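## Task

Remove the marker's cap, then draw only the numeral 8 on the whiteboard, oriented so the top of the 8 faces the whiteboard's long side that is farther from the robot.

## Robot and tools

Robot: two arms, left_arm and right_arm, each ending in a two-finger gripper. The names are labels only and do not correspond to the left or right of any image. A loose object may occasionally get a short push from outside. Nothing may leave the table, and the arms must not strike or press hard on each other.

World frame: all reported poses share one frame. Its origin lies on the table surface midway between the arm bases. +x points out across the table, +z points up, and left_arm sits on the +y side. Gripper frame: the fingers extend along the gripper's +z and close along its y. end_effector_position is the spot between the finger pads, just under 1 cm behind the tips. Reported hand positions can be somewhat wrong, especially far out.

Row layout (used by both motion tools): 14 numbers, each in [-1, 1]. The first seven belong to left_arm: dx, dy, dz, rx, ry, rz, opening. The next seven are the same for right_arm. Always send all 14, even when only one arm should move. dx..rz are an offset, not a pose, expressed in that gripper's own axes; 1.0 equals 0.6 m of translation or 180 degrees of rotation, and rx, ry, rz form a single rotation vector. opening is absolute: +1 fully open (0.087 m), -1 closed.

execute_actions(actions): a list of actions, run in sequence. Each action is a table of up to 15 rows; every row lasts one control step of 1/30 s, and if fewer than 15 rows are given, the final row repeats to fill 15 steps. Every row's offset is taken from the gripper's measured pose at the start of that action, not from the row before; for the first action of a call, that means the pose in the latest result for this scene. An empty list just returns the current state and images.

move(target, speed, blocking): target is one 14-number row, offsets measured from the pose in this scene's latest result showing one. Each gripper travels a straight line toward its goal; both arms finish together, within 0.5 to 10 s (longer paths are cut off at 10 s before arriving). Rotation takes the shorter direction. speed is the top path speed in m/s, 0.002 to 0.5, default 0.25; rotation is capped at twice that value in rad/s. Paths ignore obstacles and the other arm. Grippers lag, may drift off line and can exceed speed, notably with a nearly straightened arm. Faster contact hits harder, and aiming deeper beyond a contact presses harder. The opening is sent when the move begins. blocking=false returns after 0.5 s while motion continues; until a result reports the end, further moves and execute_actions are refused, so call wait or stop. Result adds a move: line with the ending (done, off_target, moving, held, fault) and active limits, plus each gripper's distance to its goal. If only one arm is named, the other finished fine. held means a check blocked the final step; limits=paced means the sent pose was clipped; limits=held means some steps were blocked en route, after which the arm may surge past speed.

wait(seconds): 0 to 10; lets time pass with each arm holding its last command; a running move continues and the wait returns early when it finishes. stop(): brakes a running move, needing stopping distance; fingers keep moving. zoom_image(camera, region): enlarges part of a camera's latest image; region [x0, y0, x1, y1] in pixels, top-left origin, at most 504 by 504. Cameras: cam_head_left, cam_head_right, cam_high, cam_low, cam_left_wrist, cam_right_wrist, each 504x504; calibration (K, distortion, T_world_to_cam) is supplied and may be slightly off. finished_scene(scene): ends the current scene (give its number) irreversibly; the goal must already hold. Its result never confirms success but may say it failed and why. Answering without a tool call ends everything.

Controller behaviour: each step, the commanded pose is clipped to within 70 mm and 16 degrees of the measured pose, then solved by damped inverse kinematics, favouring position over orientation. A far goal can take several actions, and after an action the arm goes only as far as its last clipped pose, so send the remainder next. Joint friction may leave the gripper up to about 31 mm off, and smaller commands may do nothing. Elbows cannot fully straighten. Hand target lines show where each gripper is currently being driven. A pose unreachable line means the clearance check altered or blocked that arm's command. Joint ranges (rad): waist -2.618 to 3.054, shoulder 0.000 to 3.142, elbow 0.000 to 3.142, wrist pitch -1.571 to 1.571, wrist yaw -1.571 to 1.571, wrist roll -2.094 to 2.094.

Gripping: grip_measured is the measured finger gap on the opening scale; the last joint value gives it in metres. Readings may carry a fixed error near 1 mm. To hold something, command about 0.02 below grip_measured for a firm hold, less for a gentle one. Pads push with roughly 20 N at most; closing quickly can squeeze harder, sometimes springing the fingers open. An arm meant to stay put: in a reply's first call send the offset back to its desired pose, then zeros afterward, always with its intended opening. An arm blocked by an object keeps pushing until given a new command.

Heat and faults: holding loads warms motors. MOTOR HOT appears from 75 °C; at 90 °C that arm halts for 10 s; at 100 °C the arm and gripper go limp and drop. These show as OVER-TEMPERATURE FAULT lines; any FAULT can interrupt waits, moves or actions. Avoid drops, slips, slams and heavy pushes; move smoothly and efficiently.

Each tool is called after ">>>" as a command line: name --argument value for each argument, lists and objects as JSON in quotes; but a table of rows of numbers goes row by row, as --pt "numbers of a row", without its own name.

## Session

>>> execute_actions --actions '[]'

Scene clock: 0.00 s.
left_arm: end_effector_position=(+0.3387, +0.1893, +0.3561) grip_measured=+1.000 end_effector_quat_wxyz=(+0.705, +0.041, +0.707, -0.035) | right_arm: end_effector_position=(+0.5888, -0.5768, +0.2998) grip_measured=+1.000 end_effector_quat_wxyz=(+0.732, +0.593, +0.330, -0.054)
Joint positions: left_arm=[-0.015  1.041  1.031  0.007 -0.001  0.009  0.087] | right_arm=[-0.171  2.171  1.809  0.477  0.825  0.904  0.087]
Joint velocities: left_arm=[ 0.007  0.002 -0.002  0.037 -0.022 -0.007  0.   ] | right_arm=[-0.002  0.017  0.007  0.022 -0.066  0.007  0.   ]
Motor temperatures (°C, as the motors report them): left_arm=[20 17 19 20 21 19] | right_arm=[18 18 18 19 19 16]
Hand target (left_arm): +0.339, +0.189, +0.356; +0.705, +0.041, +0.707, -0.035
Hand target (right_arm): +0.589, -0.577, +0.300; +0.732, +0.593, +0.330, -0.054

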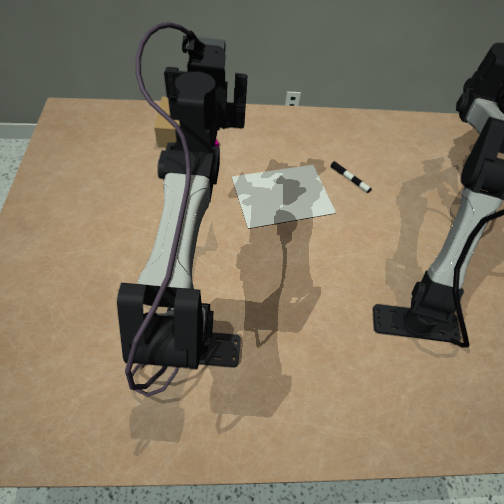

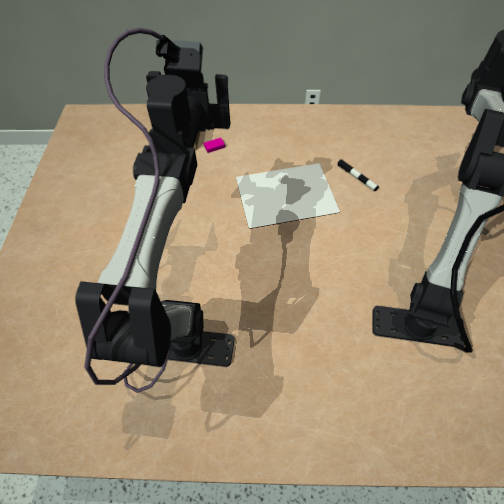

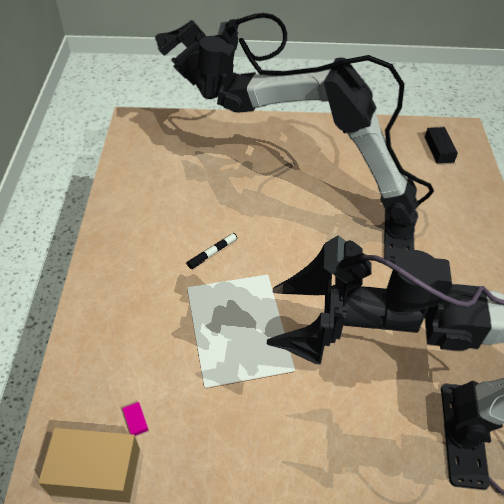

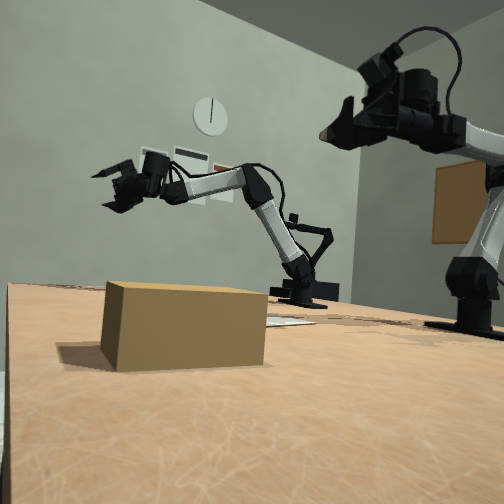

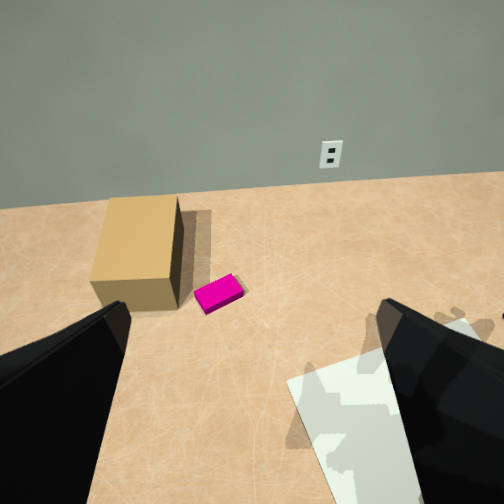

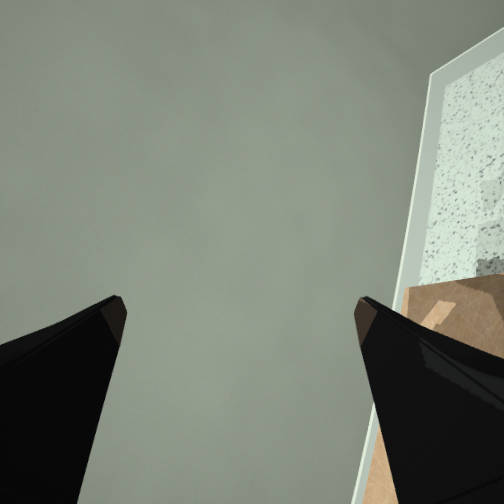

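>>> zoom_image --camera "cam_high" --region '[160, 210, 320, 400]'

>>> zoom_image --camera "cam_head_left" --region '[220, 140, 400, 240]'

Region (160, 210, 320, 400) of cam_high's 504x504 image, scaled by 2.653, with more detail than that image has; it fills the left 424 columns of this view, and the rest is white.

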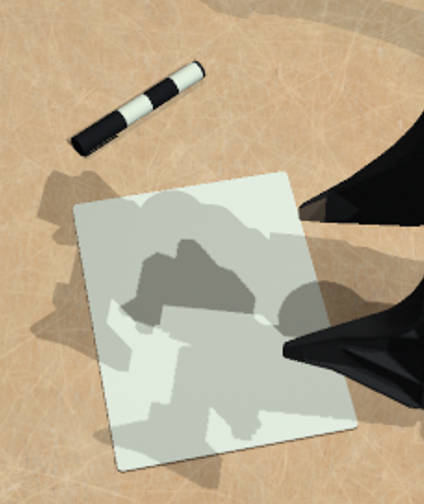

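Region (220, 140, 400, 240) of cam_head_left's 504x504 image, scaled by 2.800, with more detail than that image has.

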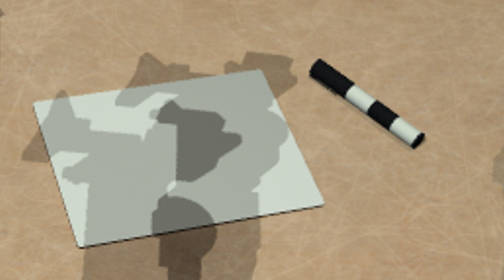

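>>> move --target '[0.25,0,-0.1,0,0.5,0,1,-0.086,0,-0.595,-0.318,0.198,-0.265,1]' --speed 0.3

>>> move --target '[0,0,0,0,0,0,1,0.25,0.12,0.06,0,0.5,0,1]' --speed 0.3

Scene clock: 58.13 s.
left_arm: end_effector_position=(+0.2853, +0.1951, +0.2193) grip_measured=+1.000 end_effector_quat_wxyz=(+0.107, +0.058, +0.993, -0.005) | right_arm: end_effector_position=(+0.4010, -0.2756, +0.2962) grip_measured=+1.000 end_effector_quat_wxyz=(+0.707, +0.007, +0.707, -0.004)
Joint positions: left_arm=[-0.015  1.82   1.999 -1.536 -0.001  0.009  0.087] | right_arm=[0.177 1.04  0.787 0.252 0.056 0.004 0.087]
Joint velocities: left_arm=[-0.012 -0.017 -0.007  0.007 -0.007  0.037  0.   ] | right_arm=[-0.027  0.007  0.022 -0.081 -0.037 -0.037  0.   ]
Motor temperatures (°C, as the motors report them): left_arm=[20 18 27 27 21 19] | right_arm=[18 38 23 24 19 16]
Hand target (left_arm): +0.279, +0.196, +0.207; +0.072, +0.058, +0.996, -0.003
Hand target (right_arm): +0.397, -0.271, +0.293; +0.701, -0.001, +0.713, -0.002
Off the commanded pose (left_arm): 0.015 m, 13 deg.
Off the commanded pose (right_arm): 0.007 m, 1 deg.
joint sent to its limit (left arm) — the command would take joint 4 (wrist pitch) past its lower limit, so that joint was sent only as far as its limit.
move: off_target (left_arm)
camera_calibration (this result's frames):
cam_left_wrist: T_world_to_cam=[[-0.1304, -0.991366, -0.0137653, 0.237901], [-0.803974, 0.097606, 0.5866, 0.108767], [-0.580192, 0.0875594, -0.80976, 0.467482], [0, 0, 0, 1]] pos_world=[0.389697, 0.184298, 0.31802]
cam_right_wrist: T_world_to_cam=[[-0.0167601, -0.999822, 0.00866854, -0.275914], [-0.756425, 0.00700937, -0.654043, 0.518062], [0.653866, -0.0175189, -0.756408, 0.0950464], [0, 0, 0, 1]] pos_world=[0.325103, -0.277832, 0.41312]

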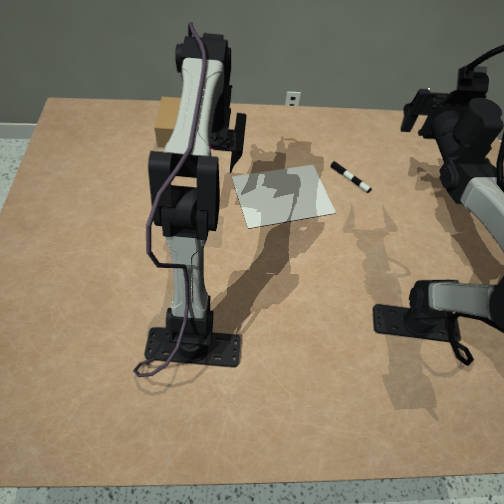

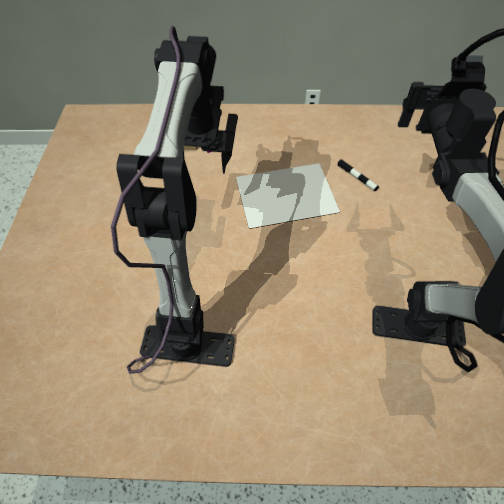

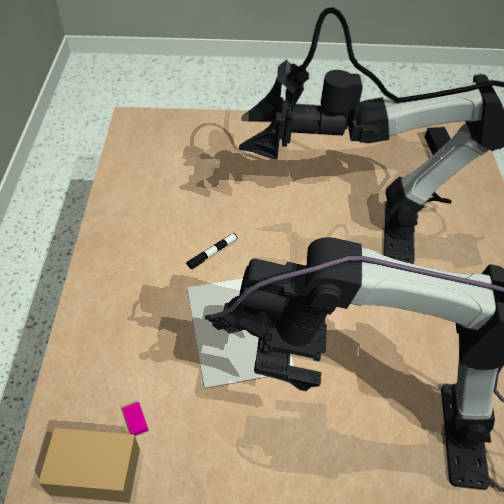

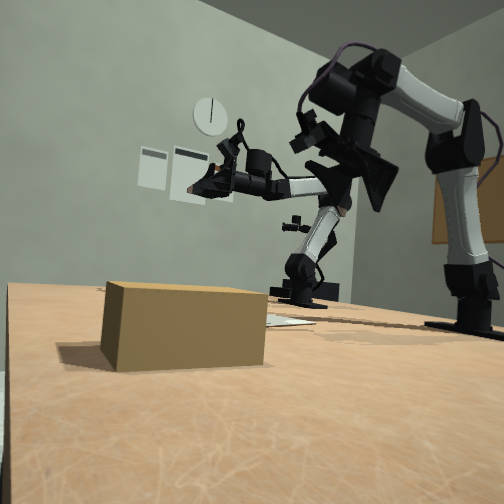

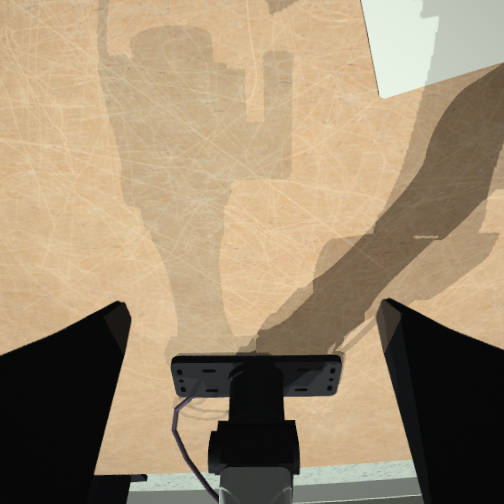

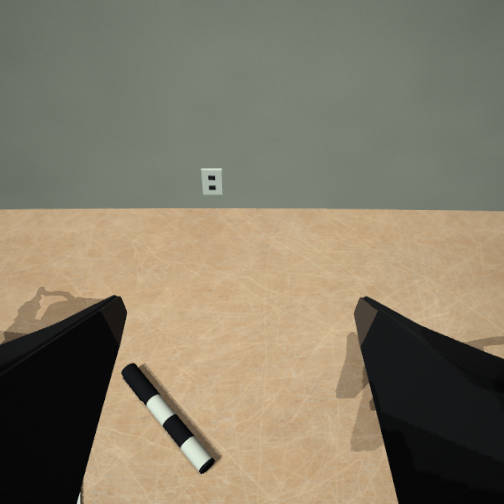

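Scene clock: 61.23 s.
left_arm: end_effector_position=(+0.2853, +0.1951, +0.2193) grip_measured=+1.000 end_effector_quat_wxyz=(+0.107, +0.058, +0.993, -0.005) | right_arm: end_effector_position=(+0.4386, -0.2117, +0.1570) grip_measured=+1.000 end_effector_quat_wxyz=(+0.088, +0.014, +0.996, -0.002)
Joint positions: left_arm=[-0.015  1.82   1.999 -1.536 -0.001  0.009  0.087] | right_arm=[ 0.296  2.306  2.476 -1.567  0.034  0.183  0.087]
Joint velocities: left_arm=[ 0.002 -0.017 -0.007 -0.051  0.007 -0.022  0.   ] | right_arm=[-0.012  0.007  0.002  0.022 -0.022  0.066  0.   ]
Motor temperatures (°C, as the motors report them): left_arm=[20 18 27 26 21 19] | right_arm=[18 37 23 24 19 16]
Hand target (left_arm): +0.285, +0.195, +0.219; +0.107, +0.058, +0.993, -0.005
Hand target (right_arm): +0.437, -0.206, +0.152; +0.076, +0.012, +0.997, +0.001
Off the commanded pose (left_arm): 0.000 m, 0 deg.
Off the commanded pose (right_arm): 0.013 m, 10 deg.
joint sent to its limit (right arm) — the command would take joint 4 (wrist pitch) past its lower limit, so that joint was sent only as far as its limit.
move: off_target (right_arm)
camera_calibration (this result's frames):
cam_left_wrist: T_world_to_cam=[[-0.1304, -0.991366, -0.0137653, 0.237901], [-0.803974, 0.097606, 0.5866, 0.108767], [-0.580192, 0.0875594, -0.80976, 0.467482], [0, 0, 0, 1]] pos_world=[0.389697, 0.184298, 0.31802]
cam_right_wrist: T_world_to_cam=[[-0.0150438, -0.999879, 0.00400618, -0.210226], [-0.777163, 0.0142137, 0.629138, 0.264215], [-0.629119, 0.00635118, -0.777283, 0.53735], [0, 0, 0, 1]] pos_world=[0.540233, -0.217369, 0.252288]

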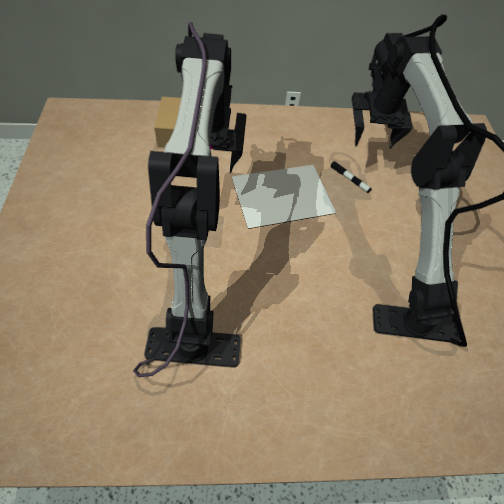

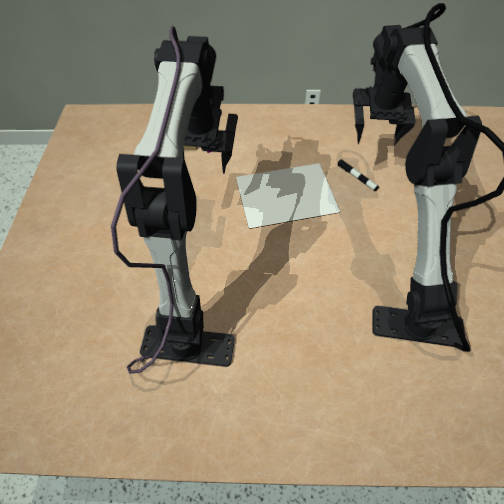

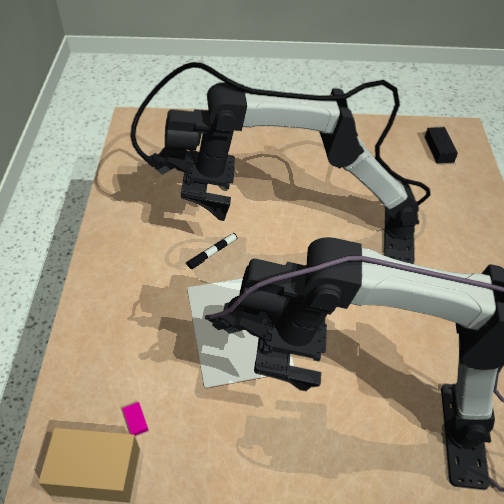

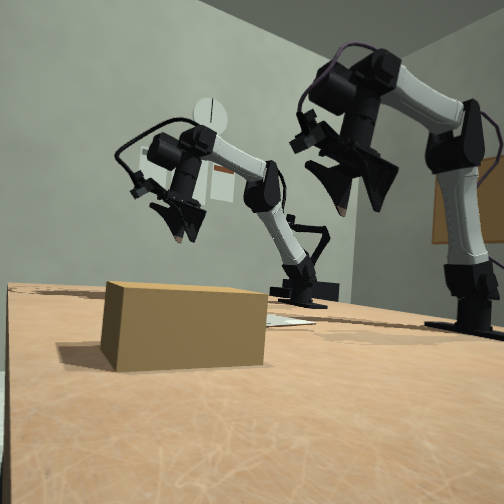

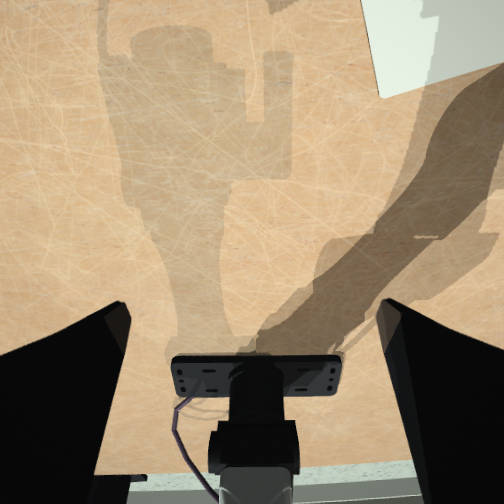

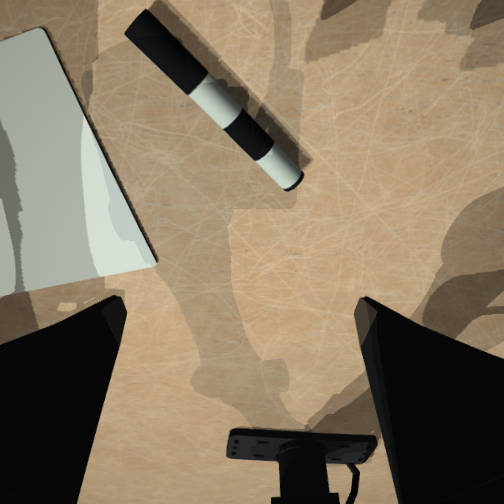

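>>> move --target '[0.135,-0.054,0.14,0.037,0.135,-0.541,1,-0.052,0.07,0.173,-0.0215,0.0535,-0.236,0.3]' --speed 0.3

Scene clock: 78.87 s.
left_arm: end_effector_position=(+0.2187, +0.1691, +0.1206) grip_measured=+1.000 end_effector_quat_wxyz=(+0.124, +0.690, -0.704, +0.114) | right_arm: end_effector_position=(+0.4922, -0.1746, +0.0700) grip_measured=+0.300 end_effector_quat_wxyz=(+0.071, -0.347, +0.935, -0.013)
Joint positions: left_arm=[ 0.232  1.572  1.206 -1.272  0.333 -1.402  0.087] | right_arm=[ 0.399  2.695  2.838 -1.571  0.012 -0.45   0.057]
Joint velocities: left_arm=[ 0.017  0.007  0.007 -0.022 -0.022  0.022  0.   ] | right_arm=[-0.022 -0.002  0.007 -0.037 -0.022 -0.037 -0.   ]
Motor temperatures (°C, as the motors report them): left_arm=[20 21 27 24 21 19] | right_arm=[18 38 24 22 19 16]
Hand target (left_arm): +0.219, +0.169, +0.120; +0.122, +0.695, -0.697, +0.123
Hand target (right_arm): +0.489, -0.171, +0.062; +0.059, -0.354, +0.933, -0.010
Off the commanded pose (left_arm): 0.002 m, 1 deg.
Off the commanded pose (right_arm): 0.011 m, 8 deg.
elbow stopped short (right arm): the move would have taken joint 3 (elbow) straighter than the controller allows; a more bent joint 3 avoids this.
move: off_target (right_arm)
camera_calibration (this result's frames):
cam_left_wrist: T_world_to_cam=[[0.999177, -0.0385042, -0.0127582, -0.206243], [-0.002868, -0.380804, 0.924651, -0.0193273], [-0.0404613, -0.923854, -0.380601, 0.352468], [0, 0, 0, 1]] pos_world=[0.22028, 0.310328, 0.149389]
cam_right_wrist: T_world_to_cam=[[0.655968, -0.751083, 0.0746968, -0.463681], [-0.592015, -0.45059, 0.668197, 0.18509], [-0.468214, -0.482537, -0.740226, 0.336089], [0, 0, 0, 1]] pos_world=[0.571097, -0.102688, 0.159741]

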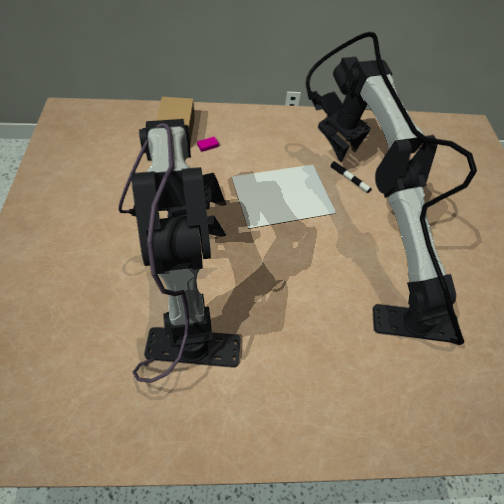

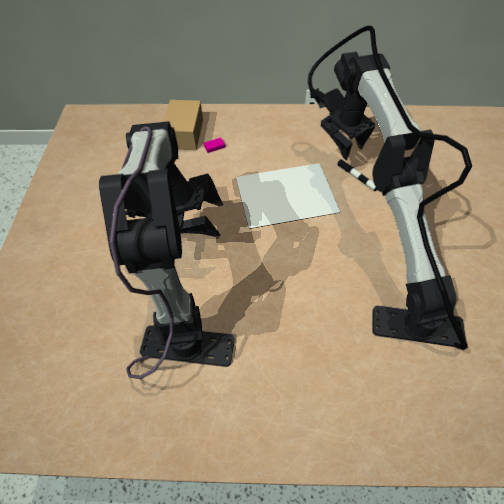

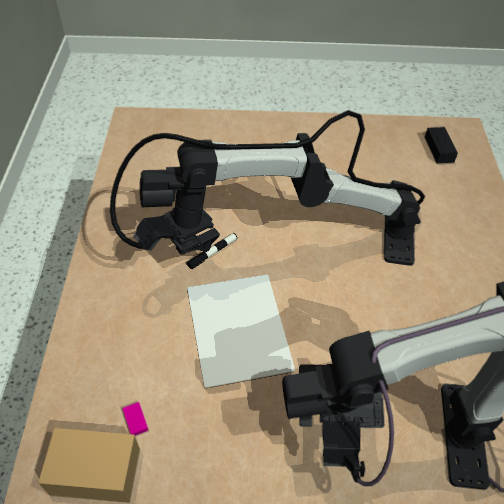

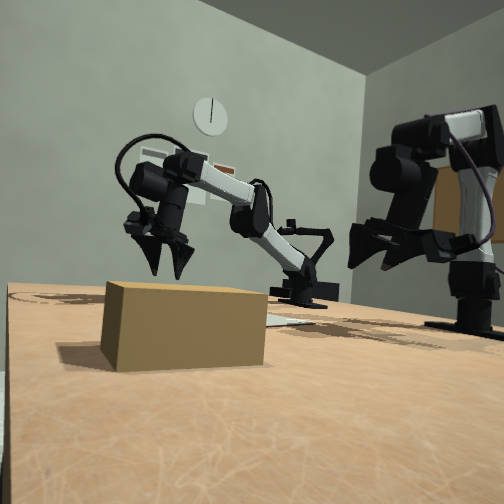

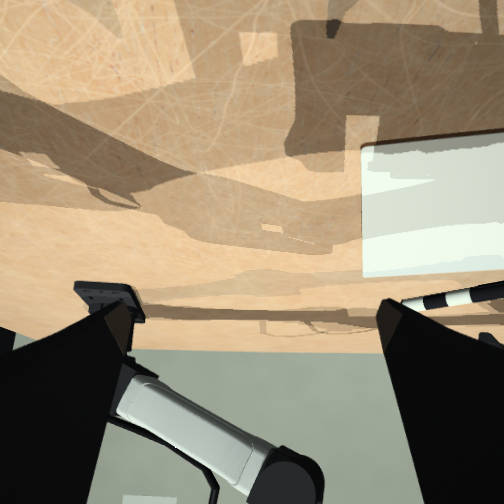

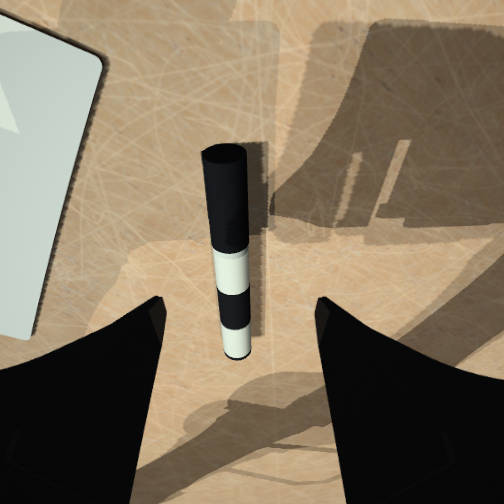

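>>> move --target '[0,0,0,0,0,0,1,0.01,0.013,0.087,0,-0.02,0,0.3]' --speed 0.05

Scene clock: 88.03 s.
left_arm: end_effector_position=(+0.2192, +0.1691, +0.1206) grip_measured=+1.000 end_effector_quat_wxyz=(+0.124, +0.691, -0.703, +0.115) | right_arm: end_effector_position=(+0.4933, -0.1704, +0.0160) grip_measured=+0.300 end_effector_quat_wxyz=(+0.099, -0.347, +0.933, -0.005)
Joint positions: left_arm=[ 0.232  1.572  1.206 -1.27   0.333 -1.405  0.087] | right_arm=[ 0.399  2.478  2.206 -1.101 -0.009 -0.451  0.057]
Joint velocities: left_arm=[-0.007 -0.012  0.007  0.037  0.022  0.066  0.   ] | right_arm=[ 0.012 -0.032  0.012  0.066 -0.007  0.007 -0.   ]
Motor temperatures (°C, as the motors report them): left_arm=[20 22 26 24 21 19] | right_arm=[18 41 24 22 19 16]
Hand target (left_arm): +0.219, +0.169, +0.121; +0.124, +0.690, -0.704, +0.114
Hand target (right_arm): +0.490, -0.171, +0.016; +0.099, -0.347, +0.933, -0.001
Off the commanded pose (left_arm): 0.000 m, 0 deg.
Off the commanded pose (right_arm): 0.004 m, 0 deg.
move: done
camera_calibration (this result's frames):
cam_left_wrist: T_world_to_cam=[[0.999269, -0.0363242, -0.0119512, -0.207176], [-0.00277902, -0.38069, 0.924699, -0.0193772], [-0.0381386, -0.923989, -0.380513, 0.35198], [0, 0, 0, 1]] pos_world=[0.220395, 0.310323, 0.149375]
cam_right_wrist: T_world_to_cam=[[0.655811, -0.750632, 0.0804008, -0.457222], [-0.62086, -0.475691, 0.623098, 0.234382], [-0.429471, -0.458552, -0.778001, 0.284228], [0, 0, 0, 1]] pos_world=[0.567437, -0.101379, 0.111848]

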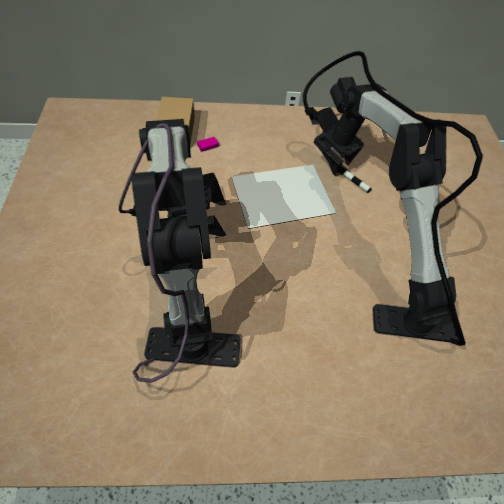

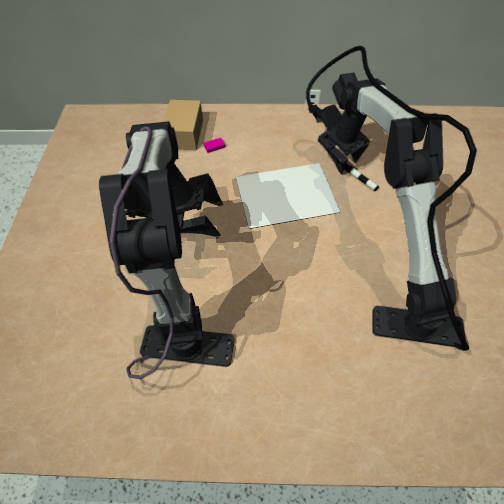

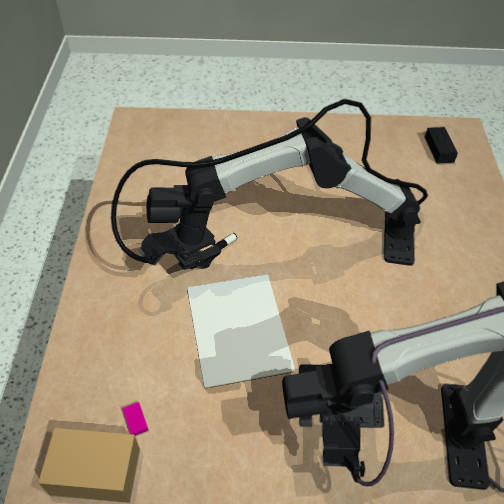

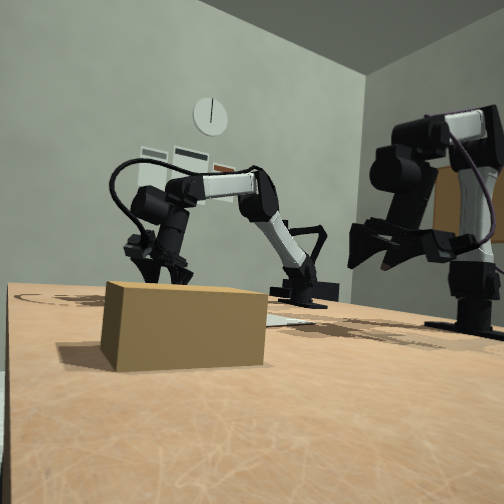

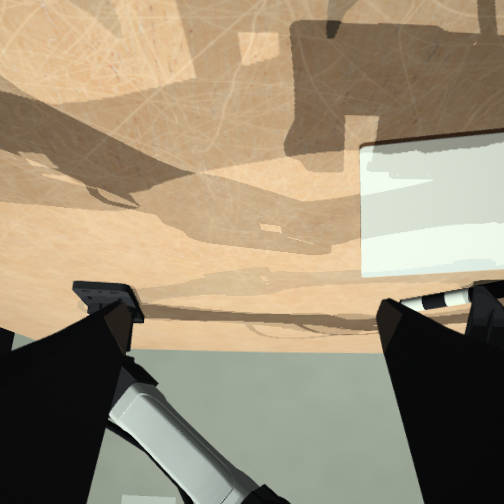

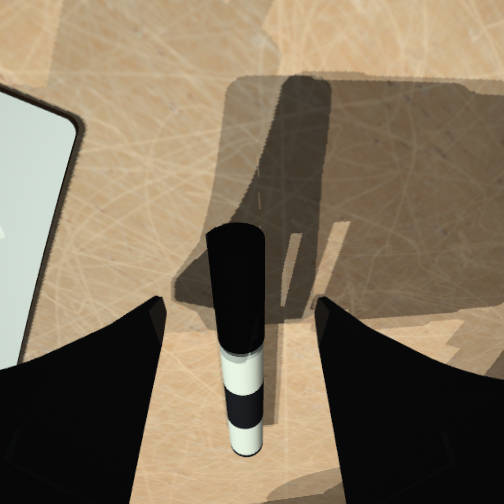

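>>> move --target '[0,0,0,0,0,0,1,0,0,0.01,0,0.045,0,-0.3]' --speed 0.05

>>> execute_actions --actions '[[[0,0,0,0,0,0,1,0,0,0,0,0,0,-0.4],[0,0,0,0,0,0,1,0,0,0,0,0,0,-0.45],[0,0,0,0,0,0,1,0,0,0,0,0,0,-0.5]],[[0,0,0,0,0,0,1,0,0,0,0,0,0,-0.55]],[[0,0,0,0,0,0,1,0,0,0,0,0,0,-0.6]]]'

Scene clock: 97.23 s.
left_arm: end_effector_position=(+0.2192, +0.1691, +0.1206) grip_measured=+1.000 end_effector_quat_wxyz=(+0.124, +0.691, -0.703, +0.115) | right_arm: end_effector_position=(+0.5006, -0.1720, +0.0206) grip_measured=-0.300 end_effector_quat_wxyz=(+0.053, -0.344, +0.937, -0.028)
Joint positions: left_arm=[ 0.232  1.572  1.206 -1.27   0.333 -1.405  0.087] | right_arm=[ 0.411  2.738  2.716 -1.439  0.048 -0.435  0.031]
Joint velocities: left_arm=[-0.002 -0.007  0.002  0.022 -0.007 -0.051  0.   ] | right_arm=[ 0.007  0.012  0.037 -0.007  0.066  0.022 -0.   ]
Motor temperatures (°C, as the motors report them): left_arm=[20 22 27 23 21 19] | right_arm=[18 44 24 22 19 16]
Hand target (left_arm): +0.219, +0.169, +0.121; +0.124, +0.691, -0.703, +0.115
Hand target (right_arm): +0.495, -0.170, +0.011; +0.036, -0.347, +0.937, -0.031
Off the commanded pose (left_arm): 0.000 m, 0 deg.
Off the commanded pose (right_arm): 0.012 m, 2 deg.
move: off_target (right_arm)
camera_calibration (this result's frames):
cam_left_wrist: T_world_to_cam=[[0.999269, -0.0363242, -0.0119512, -0.207176], [-0.00277902, -0.38069, 0.924699, -0.0193772], [-0.0381386, -0.923989, -0.380513, 0.35198], [0, 0, 0, 1]] pos_world=[0.220395, 0.310323, 0.149375]
cam_right_wrist: T_world_to_cam=[[0.651887, -0.752811, 0.0912065, -0.462139], [-0.580228, -0.417735, 0.699166, 0.223274], [-0.488239, -0.508698, -0.709118, 0.309625], [0, 0, 0, 1]] pos_world=[0.581984, -0.0971283, 0.105606]

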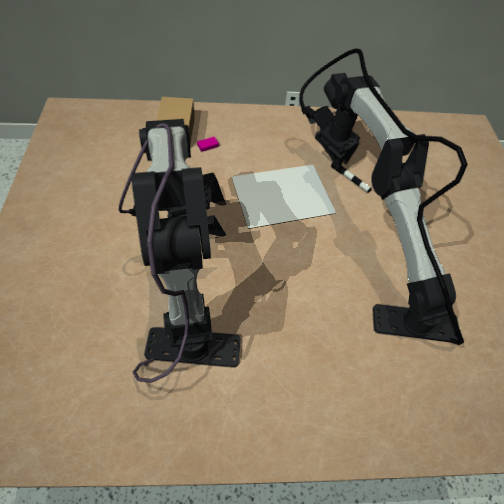

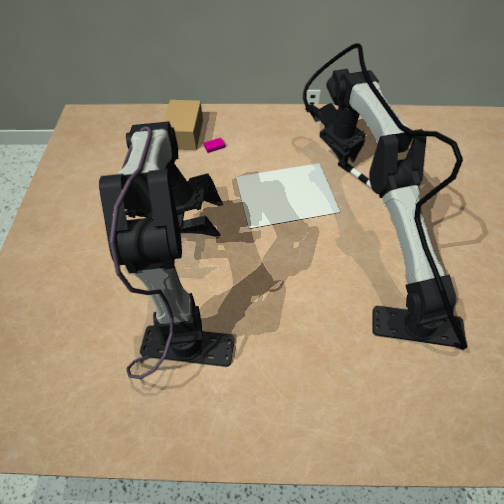

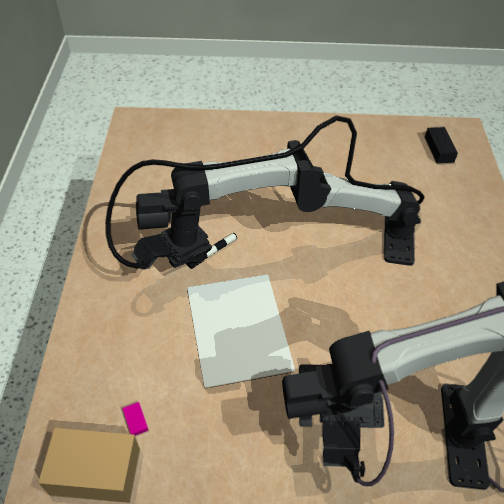

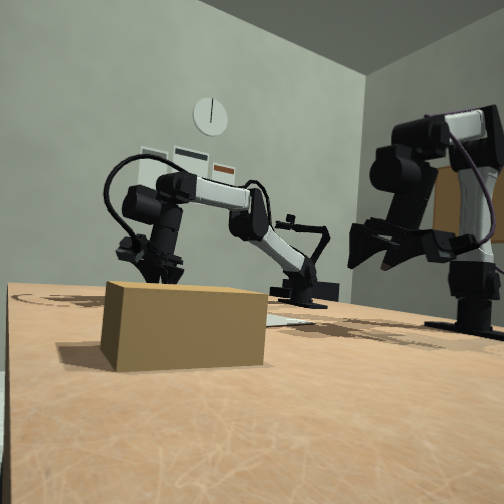

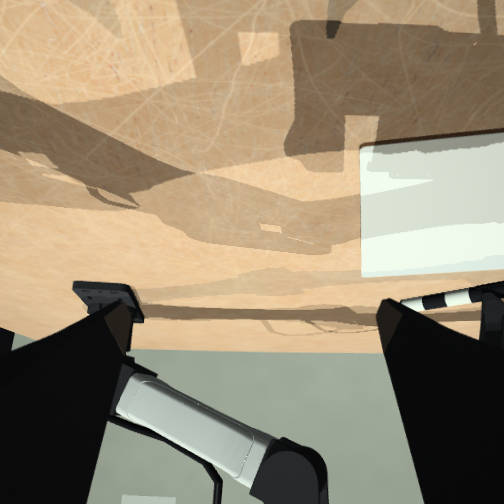

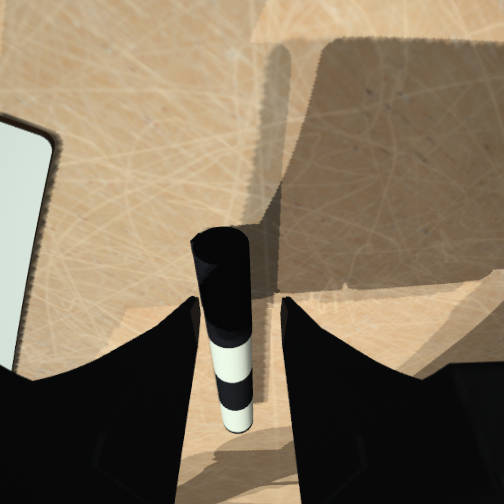

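Scene clock: 98.73 s.
left_arm: end_effector_position=(+0.2192, +0.1691, +0.1206) grip_measured=+1.000 end_effector_quat_wxyz=(+0.124, +0.691, -0.703, +0.115) | right_arm: end_effector_position=(+0.5006, -0.1720, +0.0207) grip_measured=-0.600 end_effector_quat_wxyz=(+0.053, -0.344, +0.937, -0.028)
Joint positions: left_arm=[ 0.232  1.572  1.206 -1.27   0.333 -1.405  0.087] | right_arm=[ 0.411  2.738  2.717 -1.439  0.048 -0.435  0.018]
Joint velocities: left_arm=[ 0.007 -0.012  0.022  0.066 -0.007  0.022  0.   ] | right_arm=[-0.012 -0.002 -0.012  0.081  0.007 -0.022  0.001]
Motor temperatures (°C, as the motors report them): left_arm=[20 22 27 23 21 19] | right_arm=[18 45 24 22 19 16]
Hand target (left_arm): +0.219, +0.169, +0.121; +0.124, +0.691, -0.703, +0.115
Hand target (right_arm): +0.501, -0.172, +0.021; +0.053, -0.344, +0.937, -0.028
Off the commanded pose (left_arm): 0.000 m, 0 deg.
Off the commanded pose (right_arm): 0.000 m, 0 deg.
camera_calibration (this result's frames):
cam_left_wrist: T_world_to_cam=[[0.999269, -0.0363242, -0.0119512, -0.207176], [-0.00277902, -0.38069, 0.924699, -0.0193772], [-0.0381386, -0.923989, -0.380513, 0.35198], [0, 0, 0, 1]] pos_world=[0.220395, 0.310323, 0.149375]
cam_right_wrist: T_world_to_cam=[[0.651887, -0.752811, 0.0912065, -0.462139], [-0.580228, -0.417735, 0.699166, 0.223194], [-0.488239, -0.508698, -0.709118, 0.309679], [0, 0, 0, 1]] pos_world=[0.581964, -0.0971339, 0.105699]

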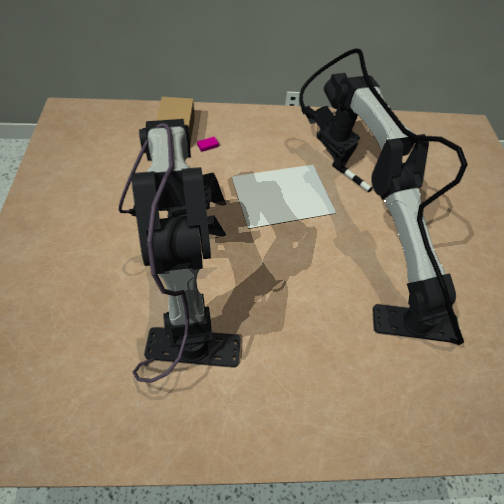

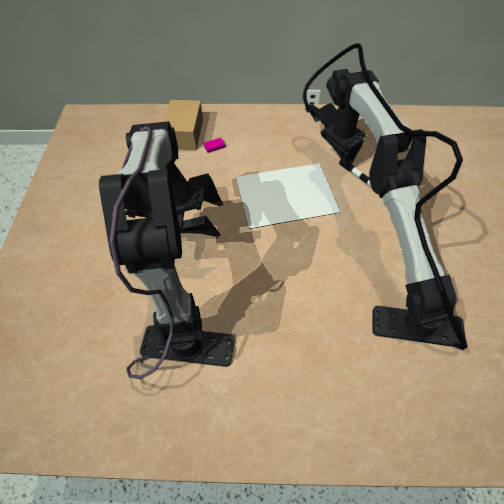

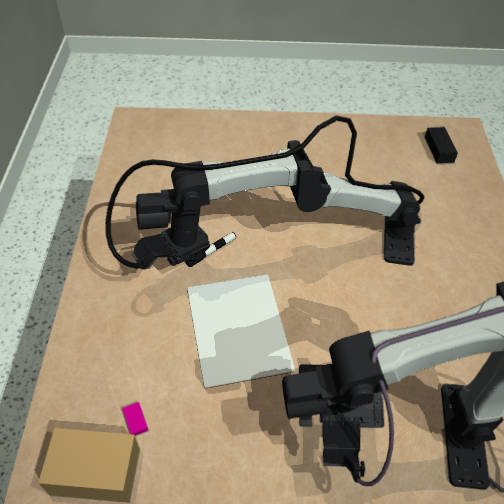

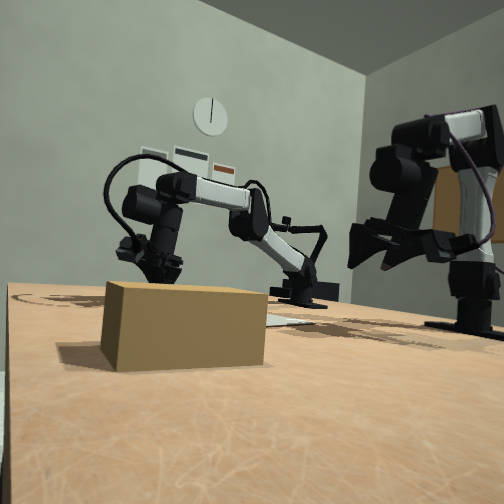

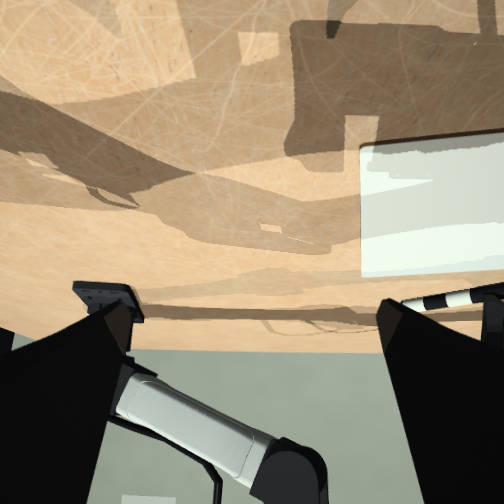

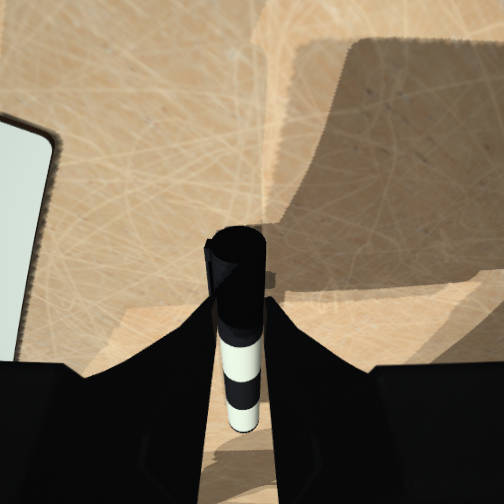

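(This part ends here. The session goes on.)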